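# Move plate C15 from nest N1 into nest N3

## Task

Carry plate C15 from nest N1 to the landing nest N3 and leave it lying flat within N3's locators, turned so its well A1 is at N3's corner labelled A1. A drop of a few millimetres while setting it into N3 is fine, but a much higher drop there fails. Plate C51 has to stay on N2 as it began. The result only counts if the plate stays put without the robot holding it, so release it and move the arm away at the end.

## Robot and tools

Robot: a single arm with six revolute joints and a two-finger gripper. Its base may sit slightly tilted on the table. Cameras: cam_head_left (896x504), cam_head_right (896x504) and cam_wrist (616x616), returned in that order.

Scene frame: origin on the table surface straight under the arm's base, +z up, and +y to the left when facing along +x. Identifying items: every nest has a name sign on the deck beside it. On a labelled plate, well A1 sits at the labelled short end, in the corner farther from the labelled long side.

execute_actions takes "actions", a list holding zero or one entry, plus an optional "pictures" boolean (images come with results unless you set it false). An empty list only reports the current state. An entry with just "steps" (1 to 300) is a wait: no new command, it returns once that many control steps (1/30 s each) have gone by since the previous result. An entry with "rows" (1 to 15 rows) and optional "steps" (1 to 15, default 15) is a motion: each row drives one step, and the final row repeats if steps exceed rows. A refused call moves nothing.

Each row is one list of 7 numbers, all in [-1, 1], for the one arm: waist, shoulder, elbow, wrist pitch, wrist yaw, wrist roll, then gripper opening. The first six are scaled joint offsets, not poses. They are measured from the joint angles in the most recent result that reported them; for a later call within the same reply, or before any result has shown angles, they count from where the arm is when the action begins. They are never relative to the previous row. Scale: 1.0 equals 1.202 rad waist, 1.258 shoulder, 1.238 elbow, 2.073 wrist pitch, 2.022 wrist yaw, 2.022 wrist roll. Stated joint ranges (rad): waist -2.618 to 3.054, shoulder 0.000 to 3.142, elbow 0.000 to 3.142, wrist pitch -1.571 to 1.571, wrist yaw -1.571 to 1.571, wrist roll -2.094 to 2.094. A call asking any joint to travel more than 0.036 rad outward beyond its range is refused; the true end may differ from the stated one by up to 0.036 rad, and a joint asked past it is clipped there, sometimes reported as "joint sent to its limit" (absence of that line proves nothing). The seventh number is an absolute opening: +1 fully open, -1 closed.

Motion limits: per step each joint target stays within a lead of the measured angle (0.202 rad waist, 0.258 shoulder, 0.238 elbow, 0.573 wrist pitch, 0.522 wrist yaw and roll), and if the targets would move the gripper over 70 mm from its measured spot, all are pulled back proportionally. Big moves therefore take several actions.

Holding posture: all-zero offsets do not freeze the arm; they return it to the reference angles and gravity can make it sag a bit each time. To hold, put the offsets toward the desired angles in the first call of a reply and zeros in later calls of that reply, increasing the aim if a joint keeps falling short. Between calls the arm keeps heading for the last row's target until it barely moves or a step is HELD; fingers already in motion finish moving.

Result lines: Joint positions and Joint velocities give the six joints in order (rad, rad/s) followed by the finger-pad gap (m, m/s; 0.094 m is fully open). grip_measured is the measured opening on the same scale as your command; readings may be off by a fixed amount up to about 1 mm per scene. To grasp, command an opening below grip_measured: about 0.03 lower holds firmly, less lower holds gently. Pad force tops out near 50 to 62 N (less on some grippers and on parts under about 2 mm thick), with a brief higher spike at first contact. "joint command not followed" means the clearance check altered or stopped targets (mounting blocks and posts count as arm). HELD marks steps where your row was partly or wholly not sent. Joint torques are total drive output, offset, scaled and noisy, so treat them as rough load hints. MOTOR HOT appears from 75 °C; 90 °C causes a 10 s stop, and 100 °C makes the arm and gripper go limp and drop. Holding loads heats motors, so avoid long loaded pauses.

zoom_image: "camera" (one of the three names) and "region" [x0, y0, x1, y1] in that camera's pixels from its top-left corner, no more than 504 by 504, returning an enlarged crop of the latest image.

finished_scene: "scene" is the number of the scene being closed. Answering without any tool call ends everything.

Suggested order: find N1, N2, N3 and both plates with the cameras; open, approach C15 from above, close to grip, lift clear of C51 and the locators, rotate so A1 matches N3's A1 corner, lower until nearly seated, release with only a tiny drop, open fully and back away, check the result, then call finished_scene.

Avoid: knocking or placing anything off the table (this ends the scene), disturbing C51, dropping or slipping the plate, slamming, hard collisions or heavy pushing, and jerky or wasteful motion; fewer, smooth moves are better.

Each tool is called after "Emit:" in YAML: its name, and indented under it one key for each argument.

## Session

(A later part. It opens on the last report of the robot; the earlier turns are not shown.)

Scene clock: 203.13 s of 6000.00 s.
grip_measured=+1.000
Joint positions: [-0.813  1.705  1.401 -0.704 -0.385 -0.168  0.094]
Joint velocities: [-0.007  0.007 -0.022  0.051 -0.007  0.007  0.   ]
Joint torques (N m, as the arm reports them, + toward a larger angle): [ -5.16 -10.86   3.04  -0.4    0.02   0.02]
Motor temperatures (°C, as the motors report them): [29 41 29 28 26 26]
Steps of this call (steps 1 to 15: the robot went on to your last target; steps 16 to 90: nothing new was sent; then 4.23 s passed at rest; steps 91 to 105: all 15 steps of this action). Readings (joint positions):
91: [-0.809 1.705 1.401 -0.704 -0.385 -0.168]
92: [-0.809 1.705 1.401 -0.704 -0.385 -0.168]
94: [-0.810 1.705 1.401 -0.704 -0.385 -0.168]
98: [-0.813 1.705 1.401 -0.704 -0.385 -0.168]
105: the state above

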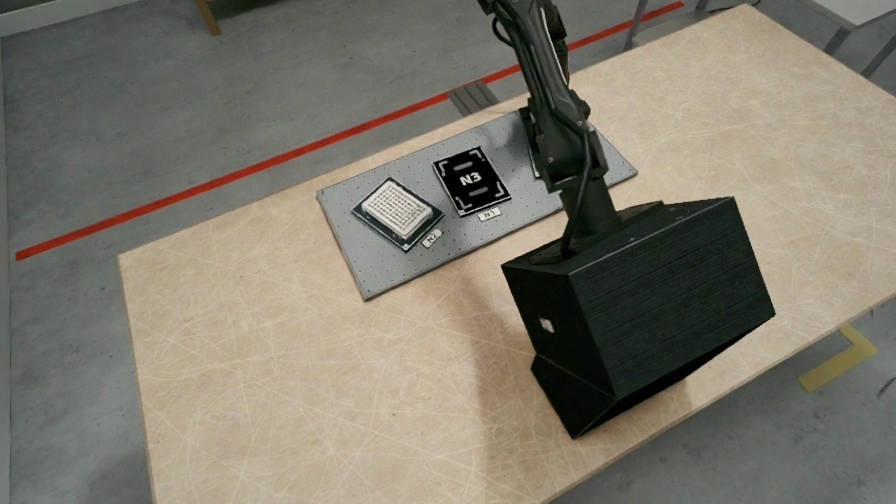

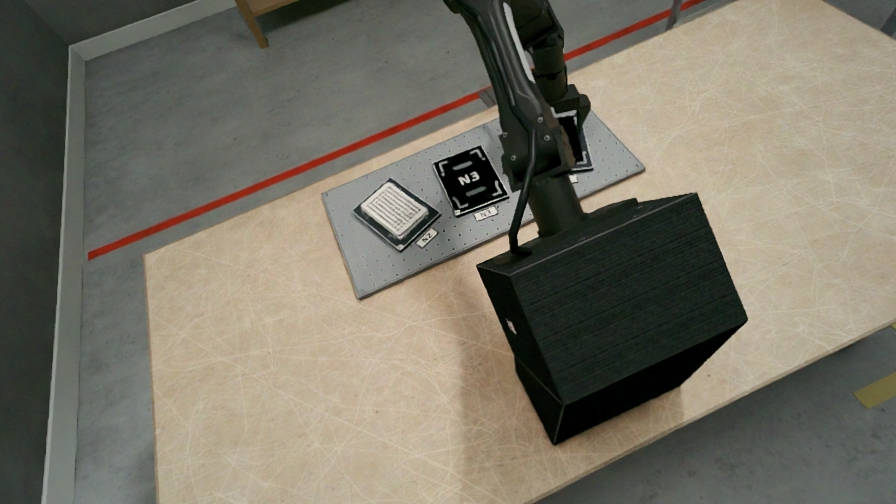

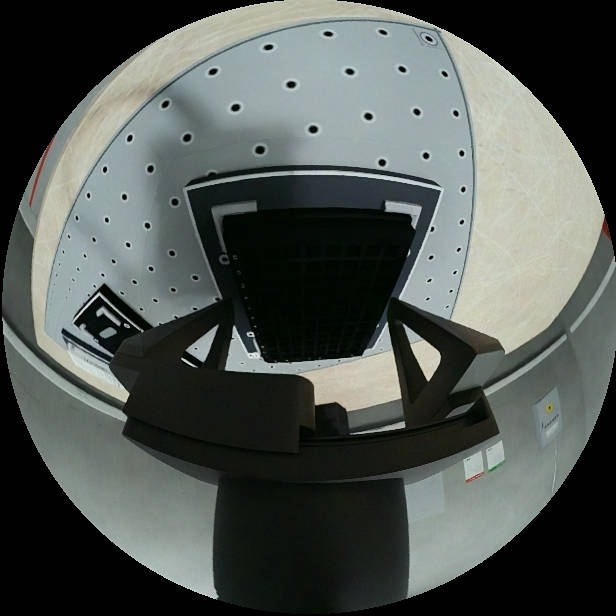

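Symmetric now. Descend.

Emit:
execute_actions:
  actions:
    - {"rows":[[0,0.008,0,0.002,0,0,1],[0,0.016,0,0.004,0,0,1],[0,0.024,-0.008,0.006,0,0,1],[0,0.03,-0.014,0.009,0,0,1]],"steps":15}

Emit:
zoom_image:
  camera: "cam_wrist"
  region: [140,130,480,380]

Scene clock: 210.00 s of 6000.00 s.
grip_measured=+1.000
Joint positions: [-0.815  1.718  1.401 -0.701 -0.39  -0.169  0.094]
Joint velocities: [ 0.007  0.002  0.007 -0.022 -0.037 -0.037  0.   ]
Joint torques (N m, as the arm reports them, + toward a larger angle): [-3.56 -8.5   1.84 -0.25  0.03  0.04]
Motor temperatures (°C, as the motors report them): [29 41 29 28 26 26]
Steps of this call (steps 1 to 15: the robot went on to your last target; steps 16 to 90: nothing new was sent; then 3.37 s passed at rest; steps 91 to 105: all 15 steps of this action). Readings (joint positions):
91: [-0.813 1.705 1.401 -0.704 -0.385 -0.168]
92: [-0.813 1.706 1.401 -0.704 -0.385 -0.168]
94: [-0.813 1.714 1.401 -0.702 -0.385 -0.168]
98: [-0.815 1.718 1.401 -0.701 -0.390 -0.169]
105: the state above

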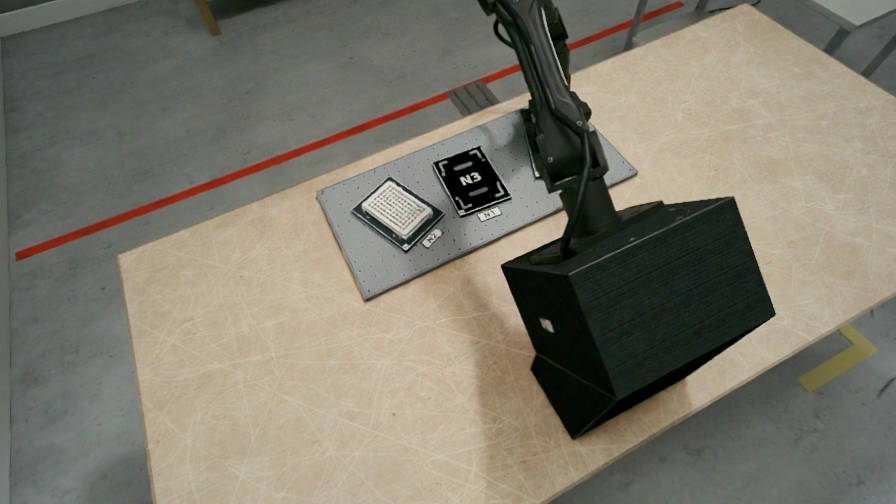

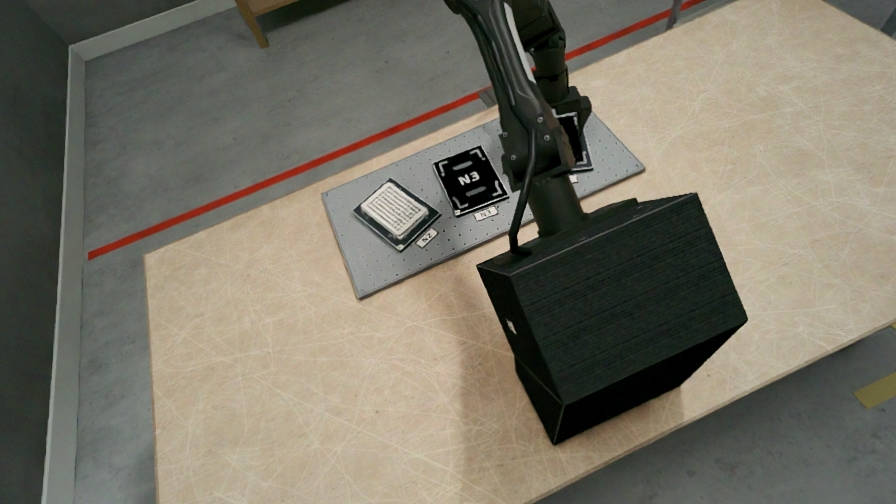

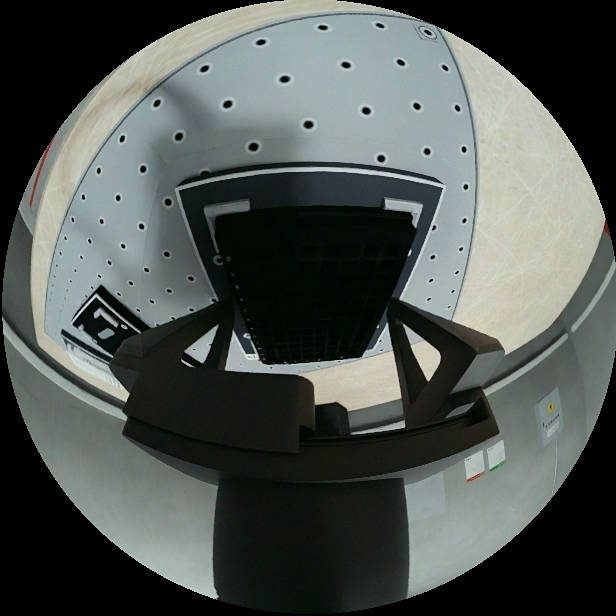

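Region (140, 130, 480, 380) of cam_wrist's 616x616 image, scaled by 1.482, with more detail than that image has; it fills the top 371 rows of this view, and the rest is white.

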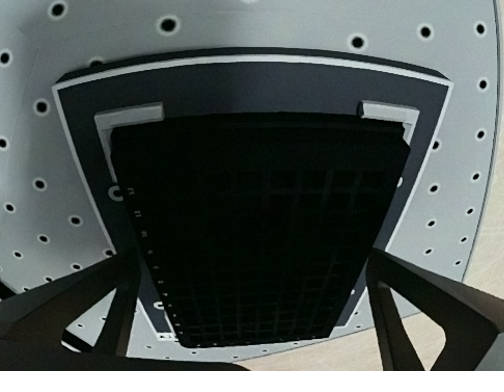

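Emit:
execute_actions:
  actions:
    - {"rows":[[0,-0.008,0,0,0,0,0.92],[0,-0.008,0,0,0,0,0.86],[0,-0.008,0,0,0,0,0.8],[0,-0.008,0,0,0,0,0.75],[0,-0.008,0,0,0,0,0.7],[0,-0.008,0,0,0,0,0.66]],"steps":15}

Emit:
zoom_image:
  camera: "cam_head_right"
  region: [520,70,660,190]

Scene clock: 224.53 s of 6000.00 s.
grip_measured=+0.726
Joint positions: [-0.815  1.718  1.401 -0.701 -0.382 -0.17   0.081]
Joint velocities: [ 0.012  0.012 -0.002  0.037  0.022 -0.007 -0.001]
Joint torques (N m, as the arm reports them, + toward a larger angle): [ -3.35 -11.75   2.79  -0.45   0.03   0.  ]
Motor temperatures (°C, as the motors report them): [29 40 29 28 26 26]
Steps of this call (steps 1 to 15: the robot went on to your last target; steps 16 to 90: nothing new was sent; then 11.03 s passed at rest; steps 91 to 105: all 15 steps of this action). Readings (joint positions):
91: [-0.815 1.718 1.401 -0.701 -0.393 -0.169]
92: [-0.815 1.718 1.401 -0.701 -0.394 -0.169]
94: [-0.815 1.718 1.401 -0.701 -0.384 -0.170]
98: [-0.815 1.718 1.401 -0.701 -0.382 -0.170]
105: the state above

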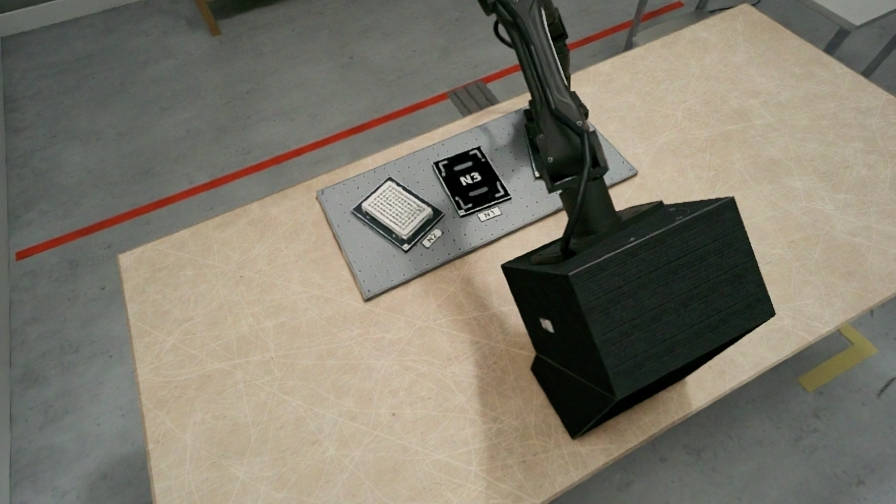

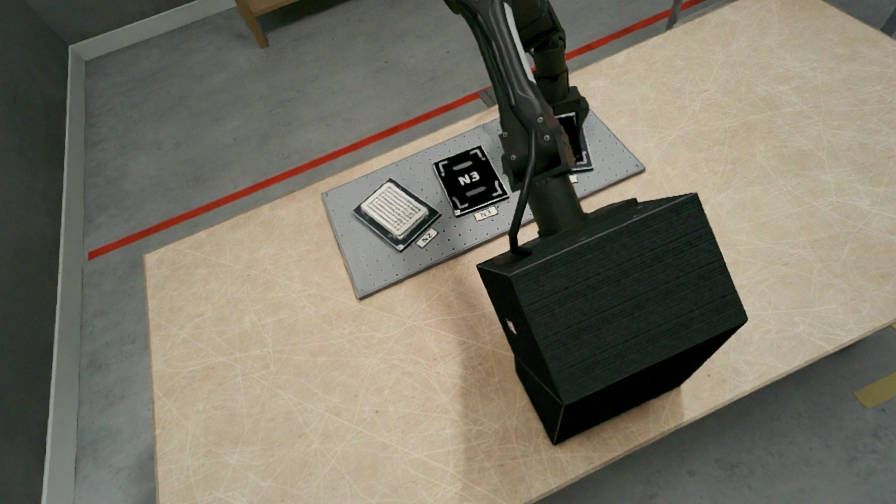

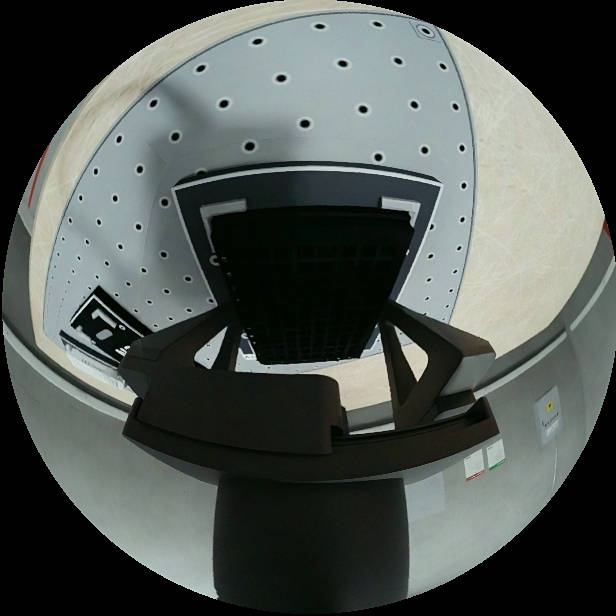

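Region (520, 70, 660, 190) of cam_head_right's 896x504 image, scaled by 3.600, with more detail than that image has; it fills the top 432 rows of this view, and the rest is white.

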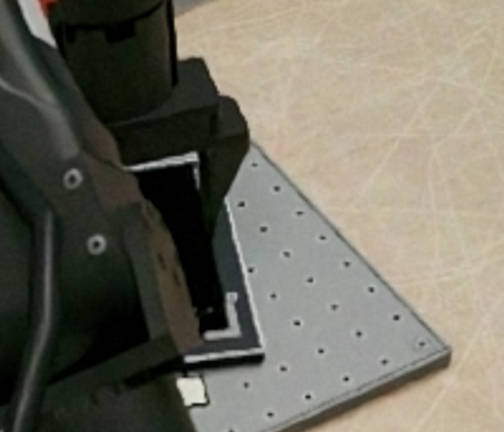

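Emit:
execute_actions:
  actions:
    - {"rows":[[0,-0.01,0.005,-0.005,0,0,0.68],[0,-0.02,0.012,-0.012,0,0,0.68],[-0.005,-0.03,0.02,-0.02,0,0,0.68],[-0.01,-0.04,0.026,-0.03,0,0,0.68],[-0.015,-0.05,0.032,-0.04,0,0,0.68],[-0.02,-0.06,0.04,-0.05,0,0,0.68],[-0.025,-0.07,0.046,-0.06,0,0,0.68],[-0.03,-0.08,0.052,-0.07,0,0,0.68],[-0.03,-0.09,0.058,-0.08,0,0,0.68],[-0.03,-0.1,0.062,-0.09,0,0,0.68]],"steps":15}

Scene clock: 241.70 s of 6000.00 s.
grip_measured=+0.726
Joint positions: [-0.831  1.6    1.465 -0.844 -0.378 -0.17   0.081]
Joint velocities: [ 0.007 -0.09   0.027 -0.154 -0.11   0.022 -0.001]
Joint torques (N m, as the arm reports them, + toward a larger angle): [ -4.64 -11.11   4.15  -0.71   0.05   0.  ]
Motor temperatures (°C, as the motors report them): [29 41 29 28 26 26]
Steps of this call (steps 1 to 15: the robot went on to your last target; steps 16 to 90: nothing new was sent; then 13.67 s passed at rest; steps 91 to 105: all 15 steps of this action). Readings (joint positions):
91: [-0.815 1.718 1.401 -0.701 -0.382 -0.170]
92: [-0.815 1.718 1.401 -0.701 -0.382 -0.170]
94: [-0.815 1.714 1.402 -0.707 -0.379 -0.170]
98: [-0.819 1.680 1.419 -0.766 -0.376 -0.170]
105: the state above

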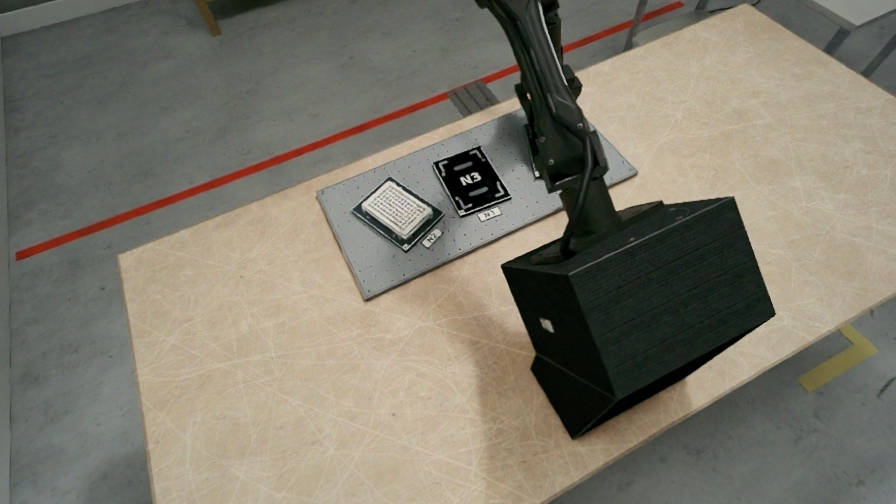

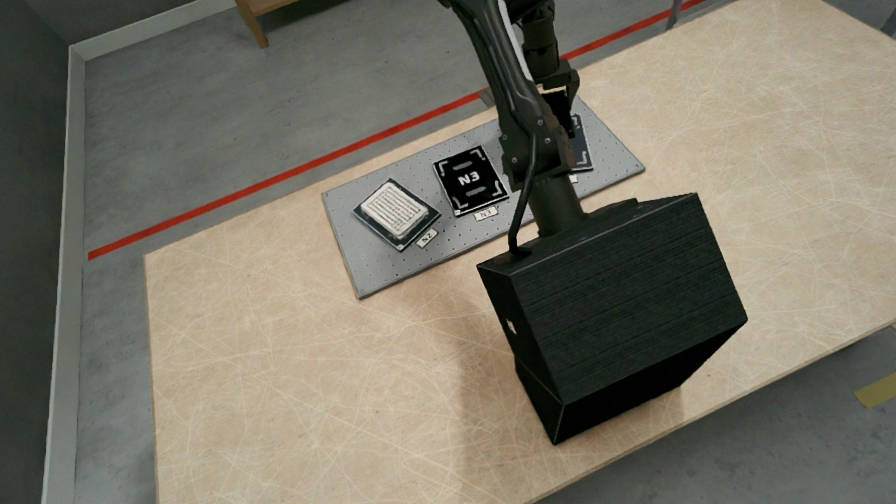

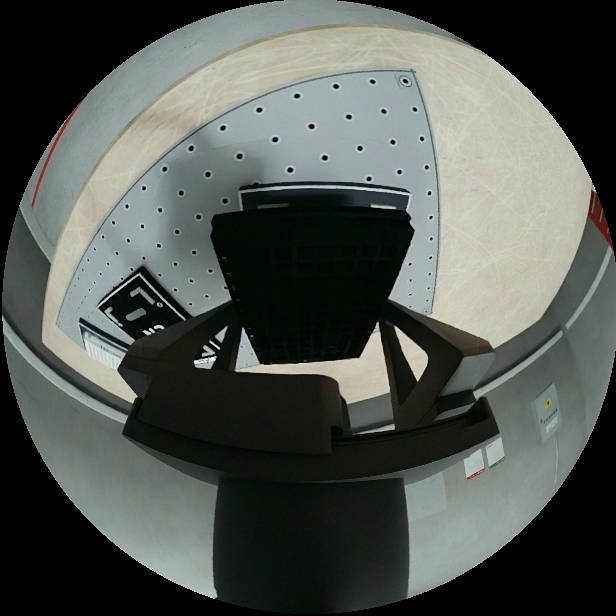

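Emit:
execute_actions:
  actions:
    - {"rows":[[0.01,-0.03,-0.01,0,0.005,0.003,0.68],[0.025,-0.06,-0.03,0.005,0.01,0.006,0.68],[0.045,-0.09,-0.05,0.01,0.017,0.01,0.68],[0.07,-0.115,-0.075,0.015,0.025,0.014,0.68],[0.095,-0.135,-0.1,0.02,0.033,0.018,0.68],[0.12,-0.15,-0.125,0.026,0.041,0.022,0.68],[0.145,-0.165,-0.15,0.032,0.049,0.026,0.68],[0.17,-0.175,-0.175,0.038,0.057,0.03,0.68],[0.195,-0.185,-0.2,0.044,0.065,0.034,0.68],[0.22,-0.19,-0.22,0.05,0.072,0.038,0.68],[0.245,-0.195,-0.24,0.055,0.08,0.042,0.68],[0.275,-0.2,-0.254,0.06,0.088,0.045,0.68]],"steps":15}

Scene clock: 254.73 s of 6000.00 s.
grip_measured=+0.726
Joint positions: [-0.497  1.363  1.161 -0.759 -0.25  -0.101  0.081]
Joint velocities: [ 0.208  0.007 -0.325 -0.007  0.154  0.081 -0.   ]
Joint torques (N m, as the arm reports them, + toward a larger angle): [ -2.25 -11.54   3.81  -0.11   0.11   0.01]
Motor temperatures (°C, as the motors report them): [29 42 29 28 26 26]
Steps of this call (steps 1 to 30: the robot went on to your last target; steps 31 to 90: nothing new was sent; then 9.53 s passed at rest; steps 91 to 105: all 15 steps of this action). Readings (joint positions):
91: [-0.830 1.598 1.465 -0.874 -0.379 -0.170]
92: [-0.826 1.592 1.459 -0.866 -0.375 -0.169]
94: [-0.802 1.554 1.422 -0.844 -0.358 -0.162]
98: [-0.682 1.431 1.314 -0.812 -0.319 -0.141]
105: the state above

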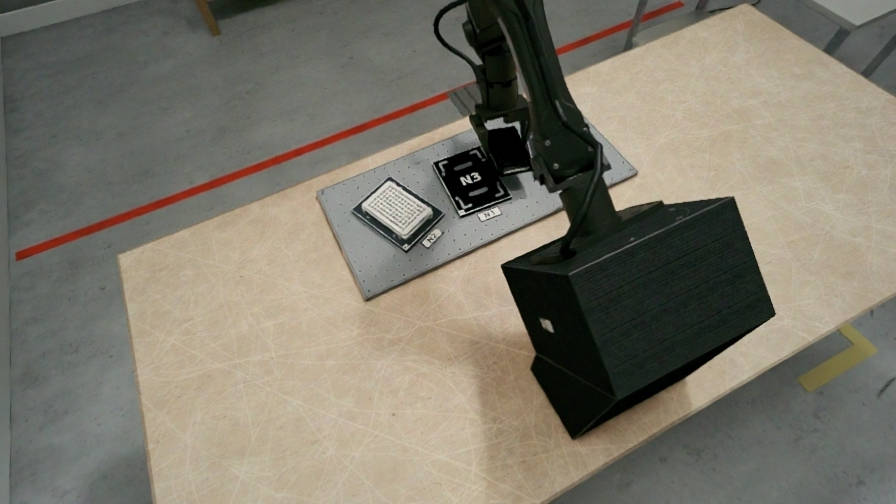

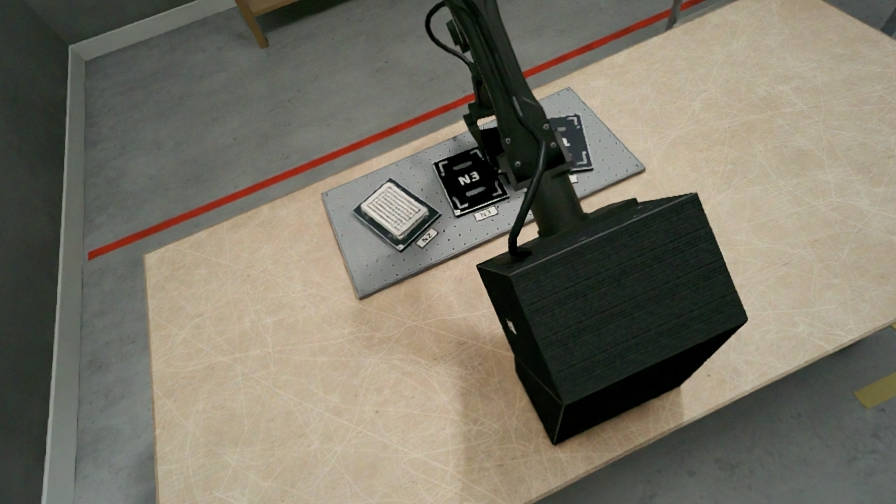

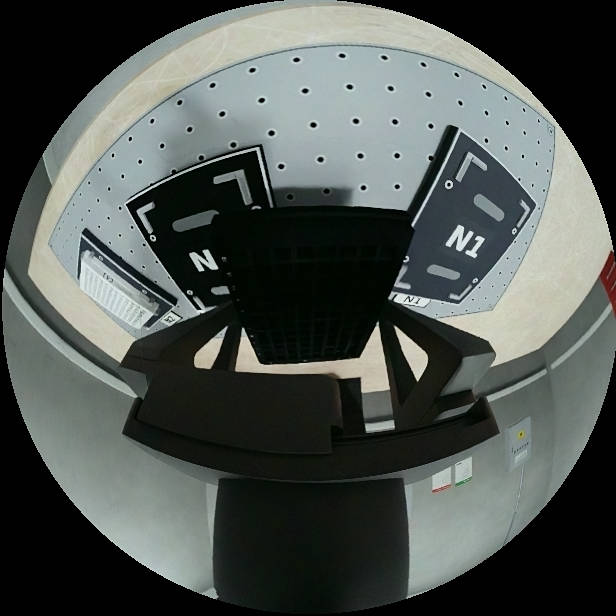

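Emit:
execute_actions:
  actions:
    - {"rows":[[0.02,-0.015,-0.01,0.006,0.009,0.003,0.68],[0.04,-0.03,-0.022,0.013,0.018,0.007,0.68],[0.06,-0.045,-0.035,0.02,0.027,0.01,0.68],[0.08,-0.055,-0.05,0.027,0.036,0.014,0.68],[0.1,-0.062,-0.065,0.034,0.045,0.018,0.68],[0.12,-0.068,-0.08,0.041,0.054,0.021,0.68],[0.14,-0.072,-0.095,0.048,0.063,0.025,0.68],[0.16,-0.075,-0.11,0.055,0.072,0.028,0.68],[0.18,-0.075,-0.12,0.062,0.081,0.032,0.68],[0.195,-0.075,-0.13,0.068,0.089,0.035,0.68]],"steps":15}

Emit:
execute_actions:
  actions:
    - {"steps":8}

Scene clock: 266.97 s of 6000.00 s.
grip_measured=+0.726
Joint positions: [-0.263  1.287  1.005 -0.656 -0.101 -0.043  0.081]
Joint velocities: [ 0.012  0.012 -0.002 -0.007  0.212  0.022 -0.002]
Joint torques (N m, as the arm reports them, + toward a larger angle): [ -0.09 -10.98   2.65  -0.26  -0.03   0.07]
Motor temperatures (°C, as the motors report them): [29 42 29 28 26 26]
Steps of this call (steps 1 to 30: the robot went on to your last target; steps 31 to 90: nothing new was sent; then 8.73 s passed at rest; steps 91 to 105: all 15 steps of this action). Readings (joint positions):
91: [-0.492 1.363 1.150 -0.733 -0.209 -0.085]
92: [-0.486 1.362 1.150 -0.733 -0.208 -0.085]
94: [-0.455 1.348 1.136 -0.724 -0.199 -0.083]
98: [-0.351 1.298 1.073 -0.693 -0.164 -0.069]
105: the state above

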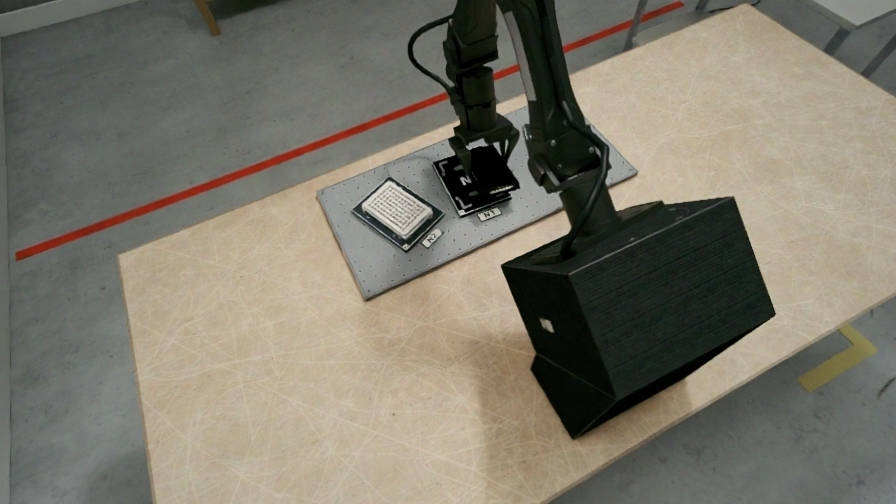

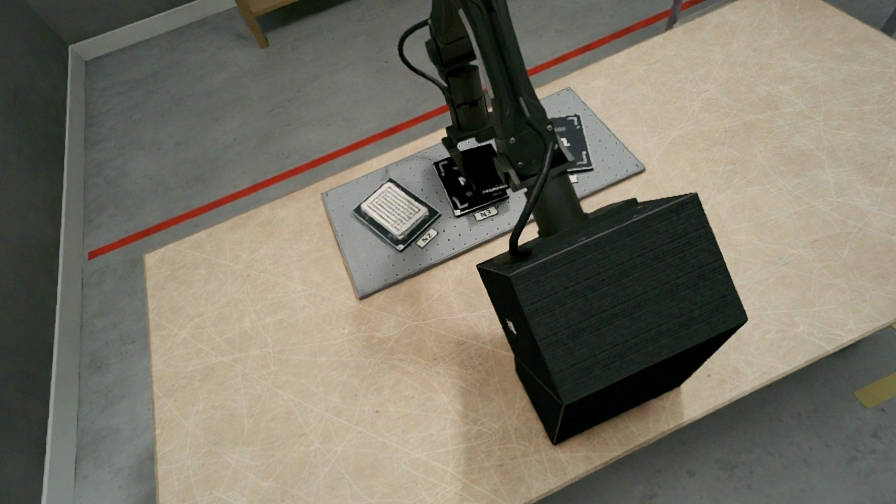

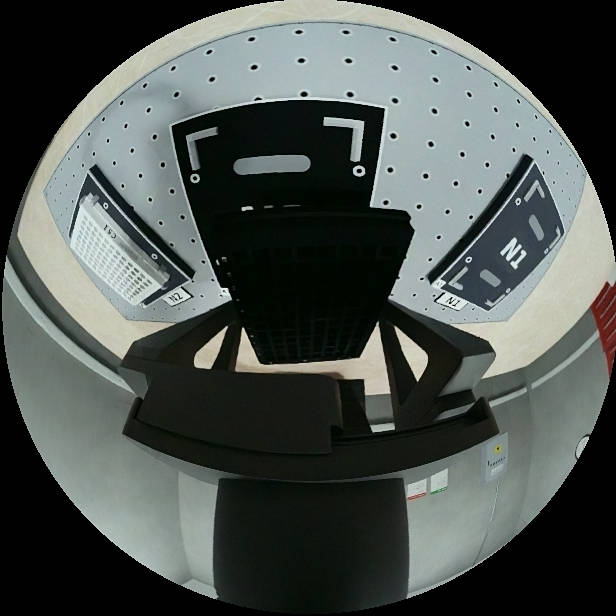

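Scene clock: 267.23 s of 6000.00 s.
grip_measured=+0.726
Joint positions: [-0.263  1.287  1.005 -0.634 -0.08  -0.036  0.081]
Joint velocities: [ 0.007 -0.017 -0.007 -0.007  0.007  0.037 -0.001]
Joint torques (N m, as the arm reports them, + toward a larger angle): [ -0.17 -11.26   2.65  -0.37  -0.08   0.05]
Motor temperatures (°C, as the motors report them): [29 42 29 28 26 26]
Steps of this call (steps 1 to 8: the robot went on to your last target). Readings (joint positions):
1: [-0.263 1.287 1.005 -0.652 -0.095 -0.041]
2: [-0.263 1.287 1.005 -0.648 -0.092 -0.040]
4: [-0.263 1.287 1.005 -0.641 -0.085 -0.038]
8: the state above

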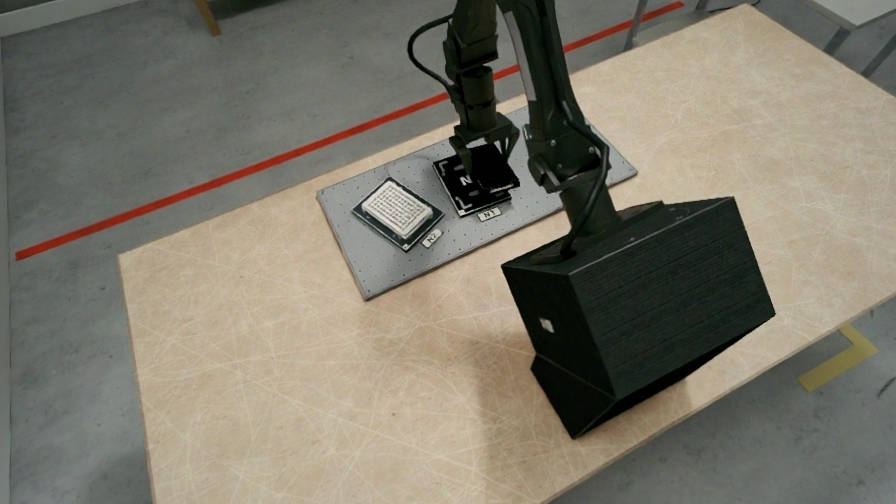

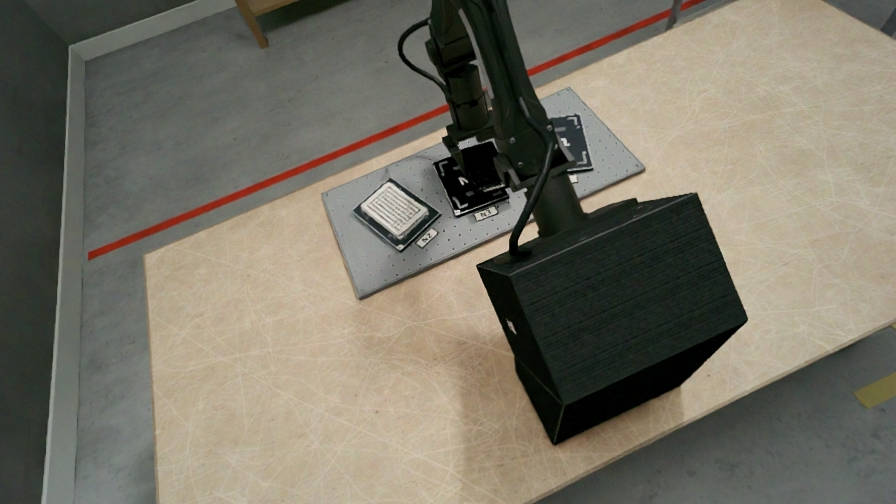

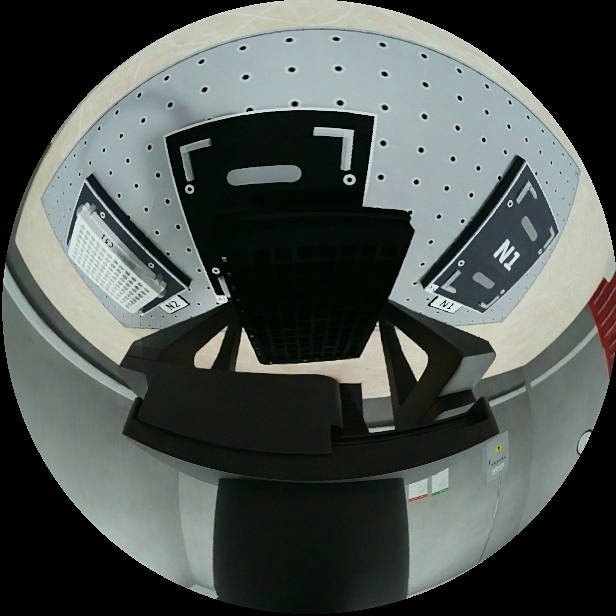

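Emit:
execute_actions:
  actions:
    - {"rows":[[0.02,-0.005,0,0,0.005,0.003,0.68],[0.04,-0.01,0,0,0.01,0.006,0.68],[0.055,-0.015,0,0,0.015,0.009,0.68],[0.07,-0.015,0,0,0.02,0.012,0.68],[0.08,-0.015,0,0,0.025,0.015,0.68]],"steps":15}

Emit:
zoom_image:
  camera: "cam_head_left"
  region: [410,110,560,240]

Scene clock: 276.80 s of 6000.00 s.
grip_measured=+0.726
Joint positions: [-0.17   1.287  1.005 -0.631 -0.039 -0.012  0.081]
Joint velocities: [-0.002  0.002 -0.012 -0.051  0.022  0.051 -0.   ]
Joint torques (N m, as the arm reports them, + toward a larger angle): [  0.49 -11.43   3.12  -0.52   0.07   0.03]
Motor temperatures (°C, as the motors report them): [29 42 29 28 26 26]
Steps of this call (steps 1 to 30: the robot went on to your last target; steps 31 to 90: nothing new was sent; then 6.07 s passed at rest; steps 91 to 105: all 15 steps of this action). Readings (joint positions):
91: [-0.262 1.287 1.005 -0.631 -0.075 -0.035]
92: [-0.255 1.287 1.005 -0.631 -0.071 -0.033]
94: [-0.226 1.287 1.005 -0.631 -0.061 -0.028]
98: [-0.172 1.287 1.005 -0.631 -0.052 -0.019]
105: the state above

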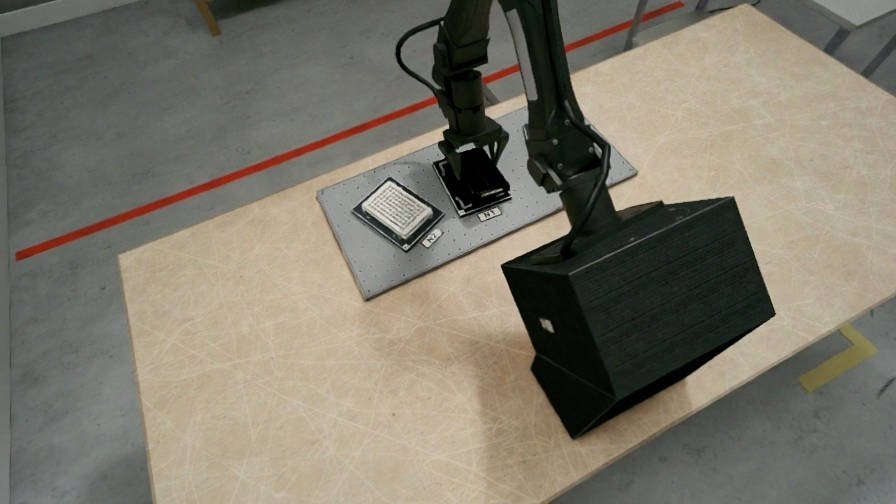

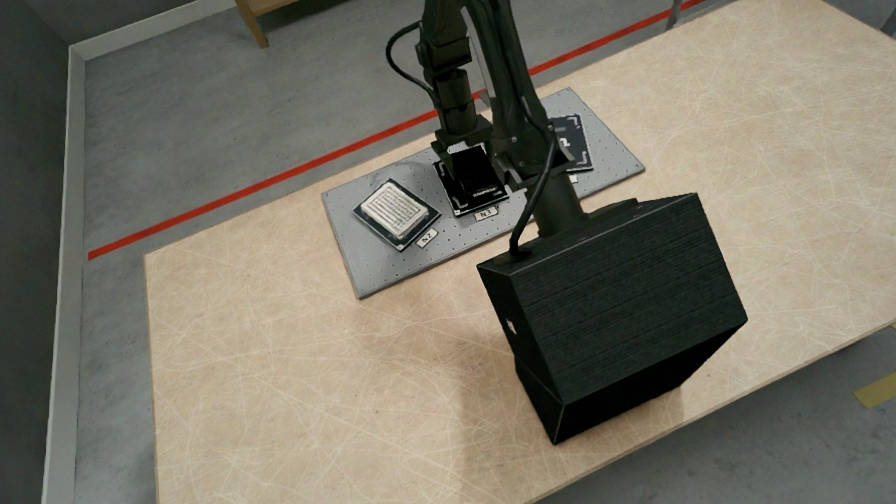

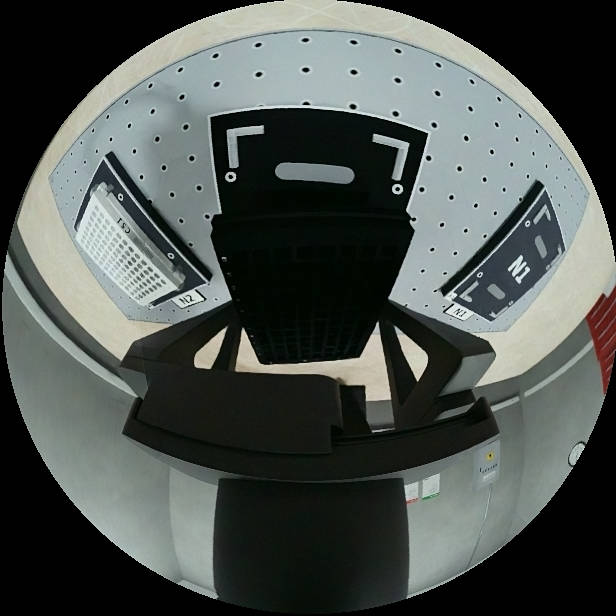

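Region (410, 110, 560, 240) of cam_head_left's 896x504 image, scaled by 3.360, with more detail than that image has; it fills the top 437 rows of this view, and the rest is white.

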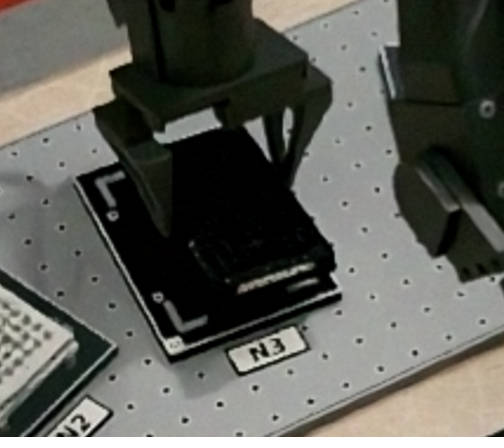

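Emit:
execute_actions:
  actions:
    - {"rows":[[0,0,0.025,-0.005,0,0.006,0.68],[0,0.01,0.05,-0.01,0,0.012,0.68],[0,0.02,0.075,-0.015,0,0.018,0.68],[0,0.03,0.1,-0.02,0,0.024,0.68],[0,0.045,0.125,-0.027,0,0.03,0.68],[0,0.058,0.145,-0.033,0,0.036,0.68],[0,0.07,0.16,-0.038,0,0.04,0.68]],"steps":15}

Emit:
execute_actions:
  actions:
    - {"steps":8}

Scene clock: 287.53 s of 6000.00 s.
grip_measured=+0.726
Joint positions: [-0.17   1.37   1.188 -0.688 -0.035  0.058  0.081]
Joint velocities: [-0.012  0.037 -0.007 -0.095 -0.081  0.139 -0.001]
Joint torques (N m, as the arm reports them, + toward a larger angle): [  0.21 -10.5    4.61  -0.46  -0.05   0.05]
Motor temperatures (°C, as the motors report them): [29 42 29 28 26 26]
Steps of this call (steps 1 to 15: the robot went on to your last target; steps 16 to 90: nothing new was sent; then 7.23 s passed at rest; steps 91 to 105: all 15 steps of this action). Readings (joint positions):
91: [-0.170 1.287 1.005 -0.631 -0.035 -0.009]
92: [-0.170 1.288 1.010 -0.636 -0.035 -0.007]
94: [-0.170 1.304 1.045 -0.658 -0.035 0.004]
98: [-0.170 1.357 1.160 -0.677 -0.035 0.035]
105: the state above

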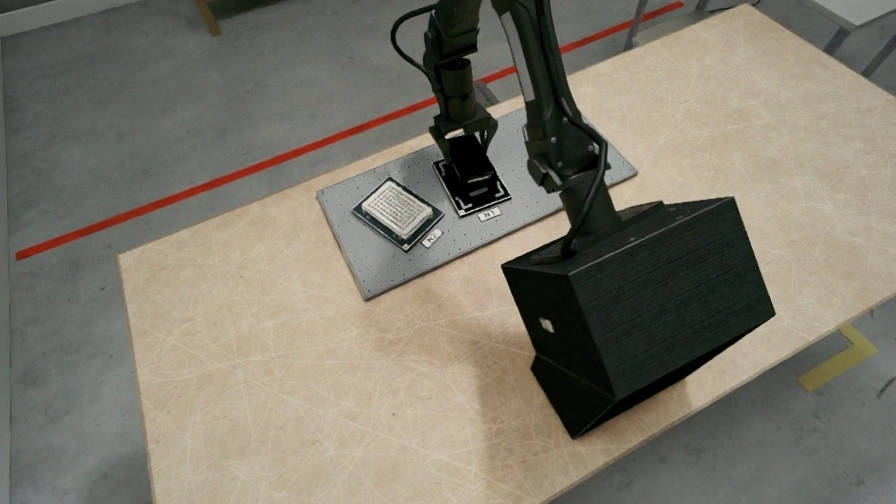

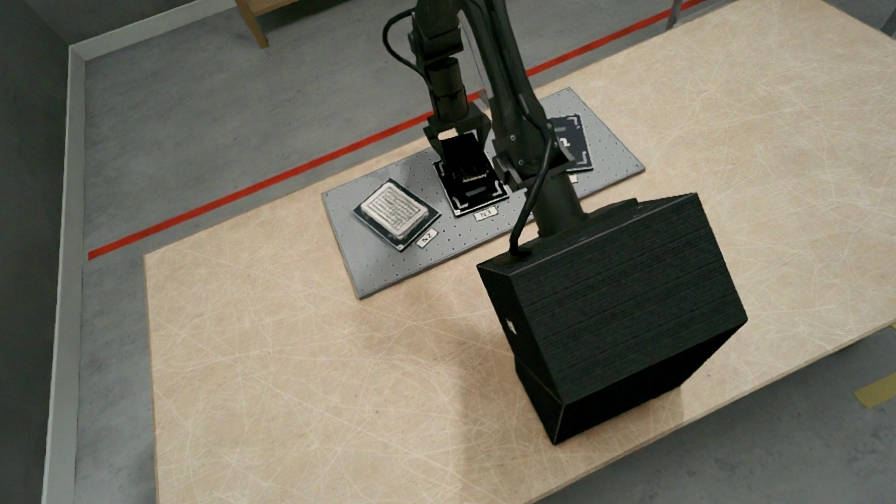

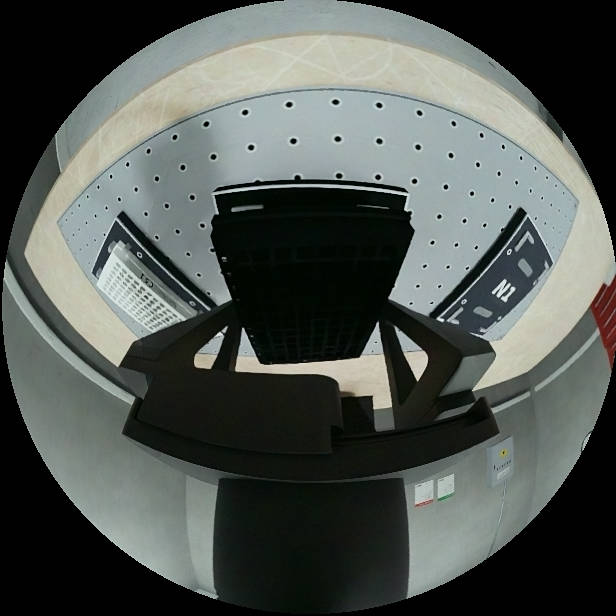

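Scene clock: 287.80 s of 6000.00 s.
grip_measured=+0.726
Joint positions: [-0.17   1.372  1.188 -0.696 -0.035  0.063  0.081]
Joint velocities: [-0.022 -0.002 -0.007  0.007  0.007  0.007 -0.001]
Joint torques (N m, as the arm reports them, + toward a larger angle): [  0.22 -10.69   4.54  -0.58  -0.11   0.  ]
Motor temperatures (°C, as the motors report them): [29 42 29 28 26 26]
Steps of this call (steps 1 to 8: the robot went on to your last target). Readings (joint positions):
1: [-0.170 1.371 1.188 -0.690 -0.035 0.060]
2: [-0.170 1.372 1.188 -0.692 -0.035 0.060]
4: [-0.170 1.372 1.188 -0.695 -0.035 0.062]
8: the state above

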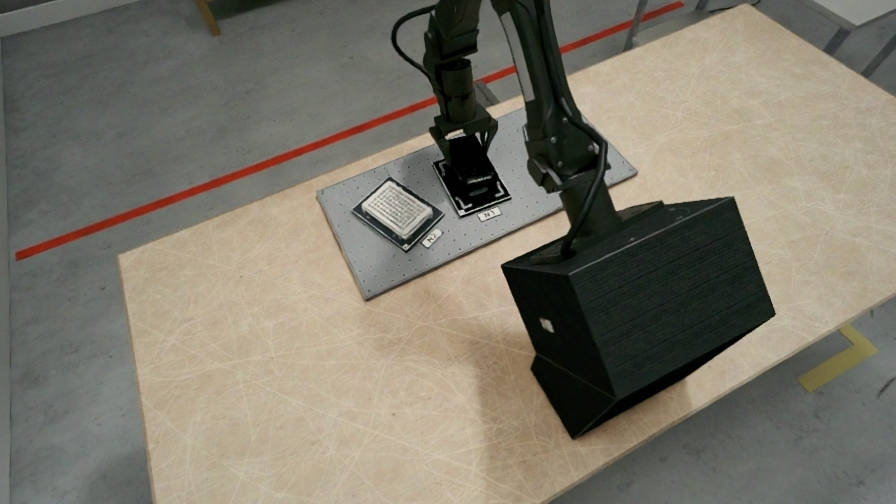

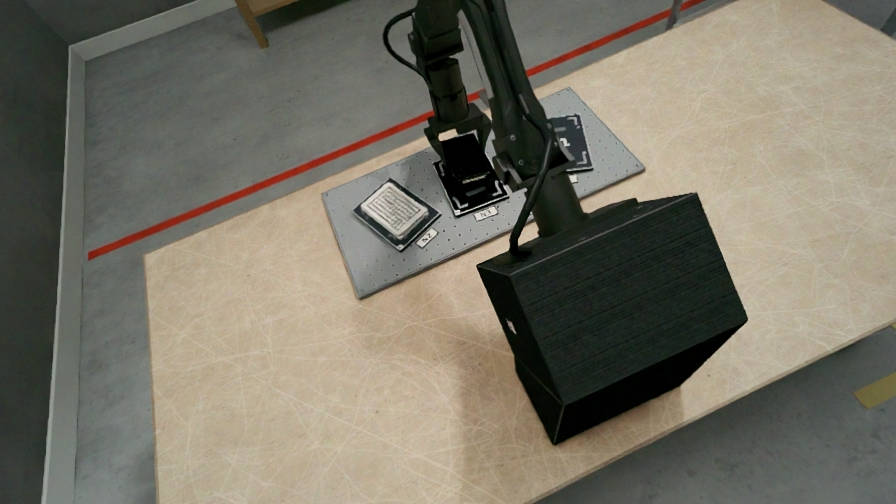

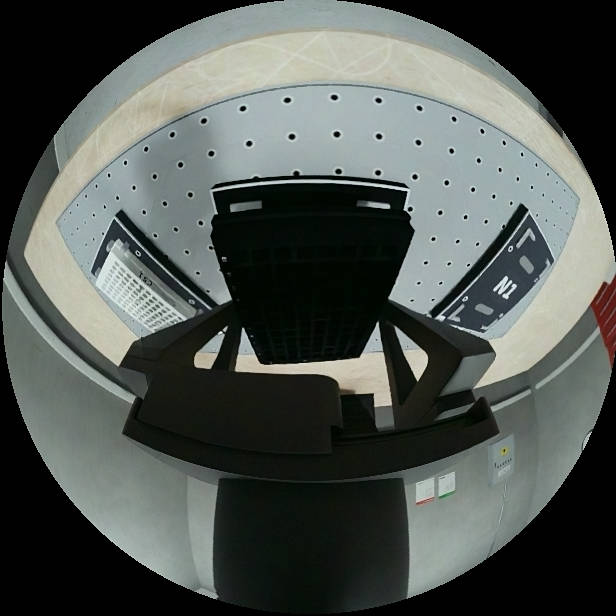

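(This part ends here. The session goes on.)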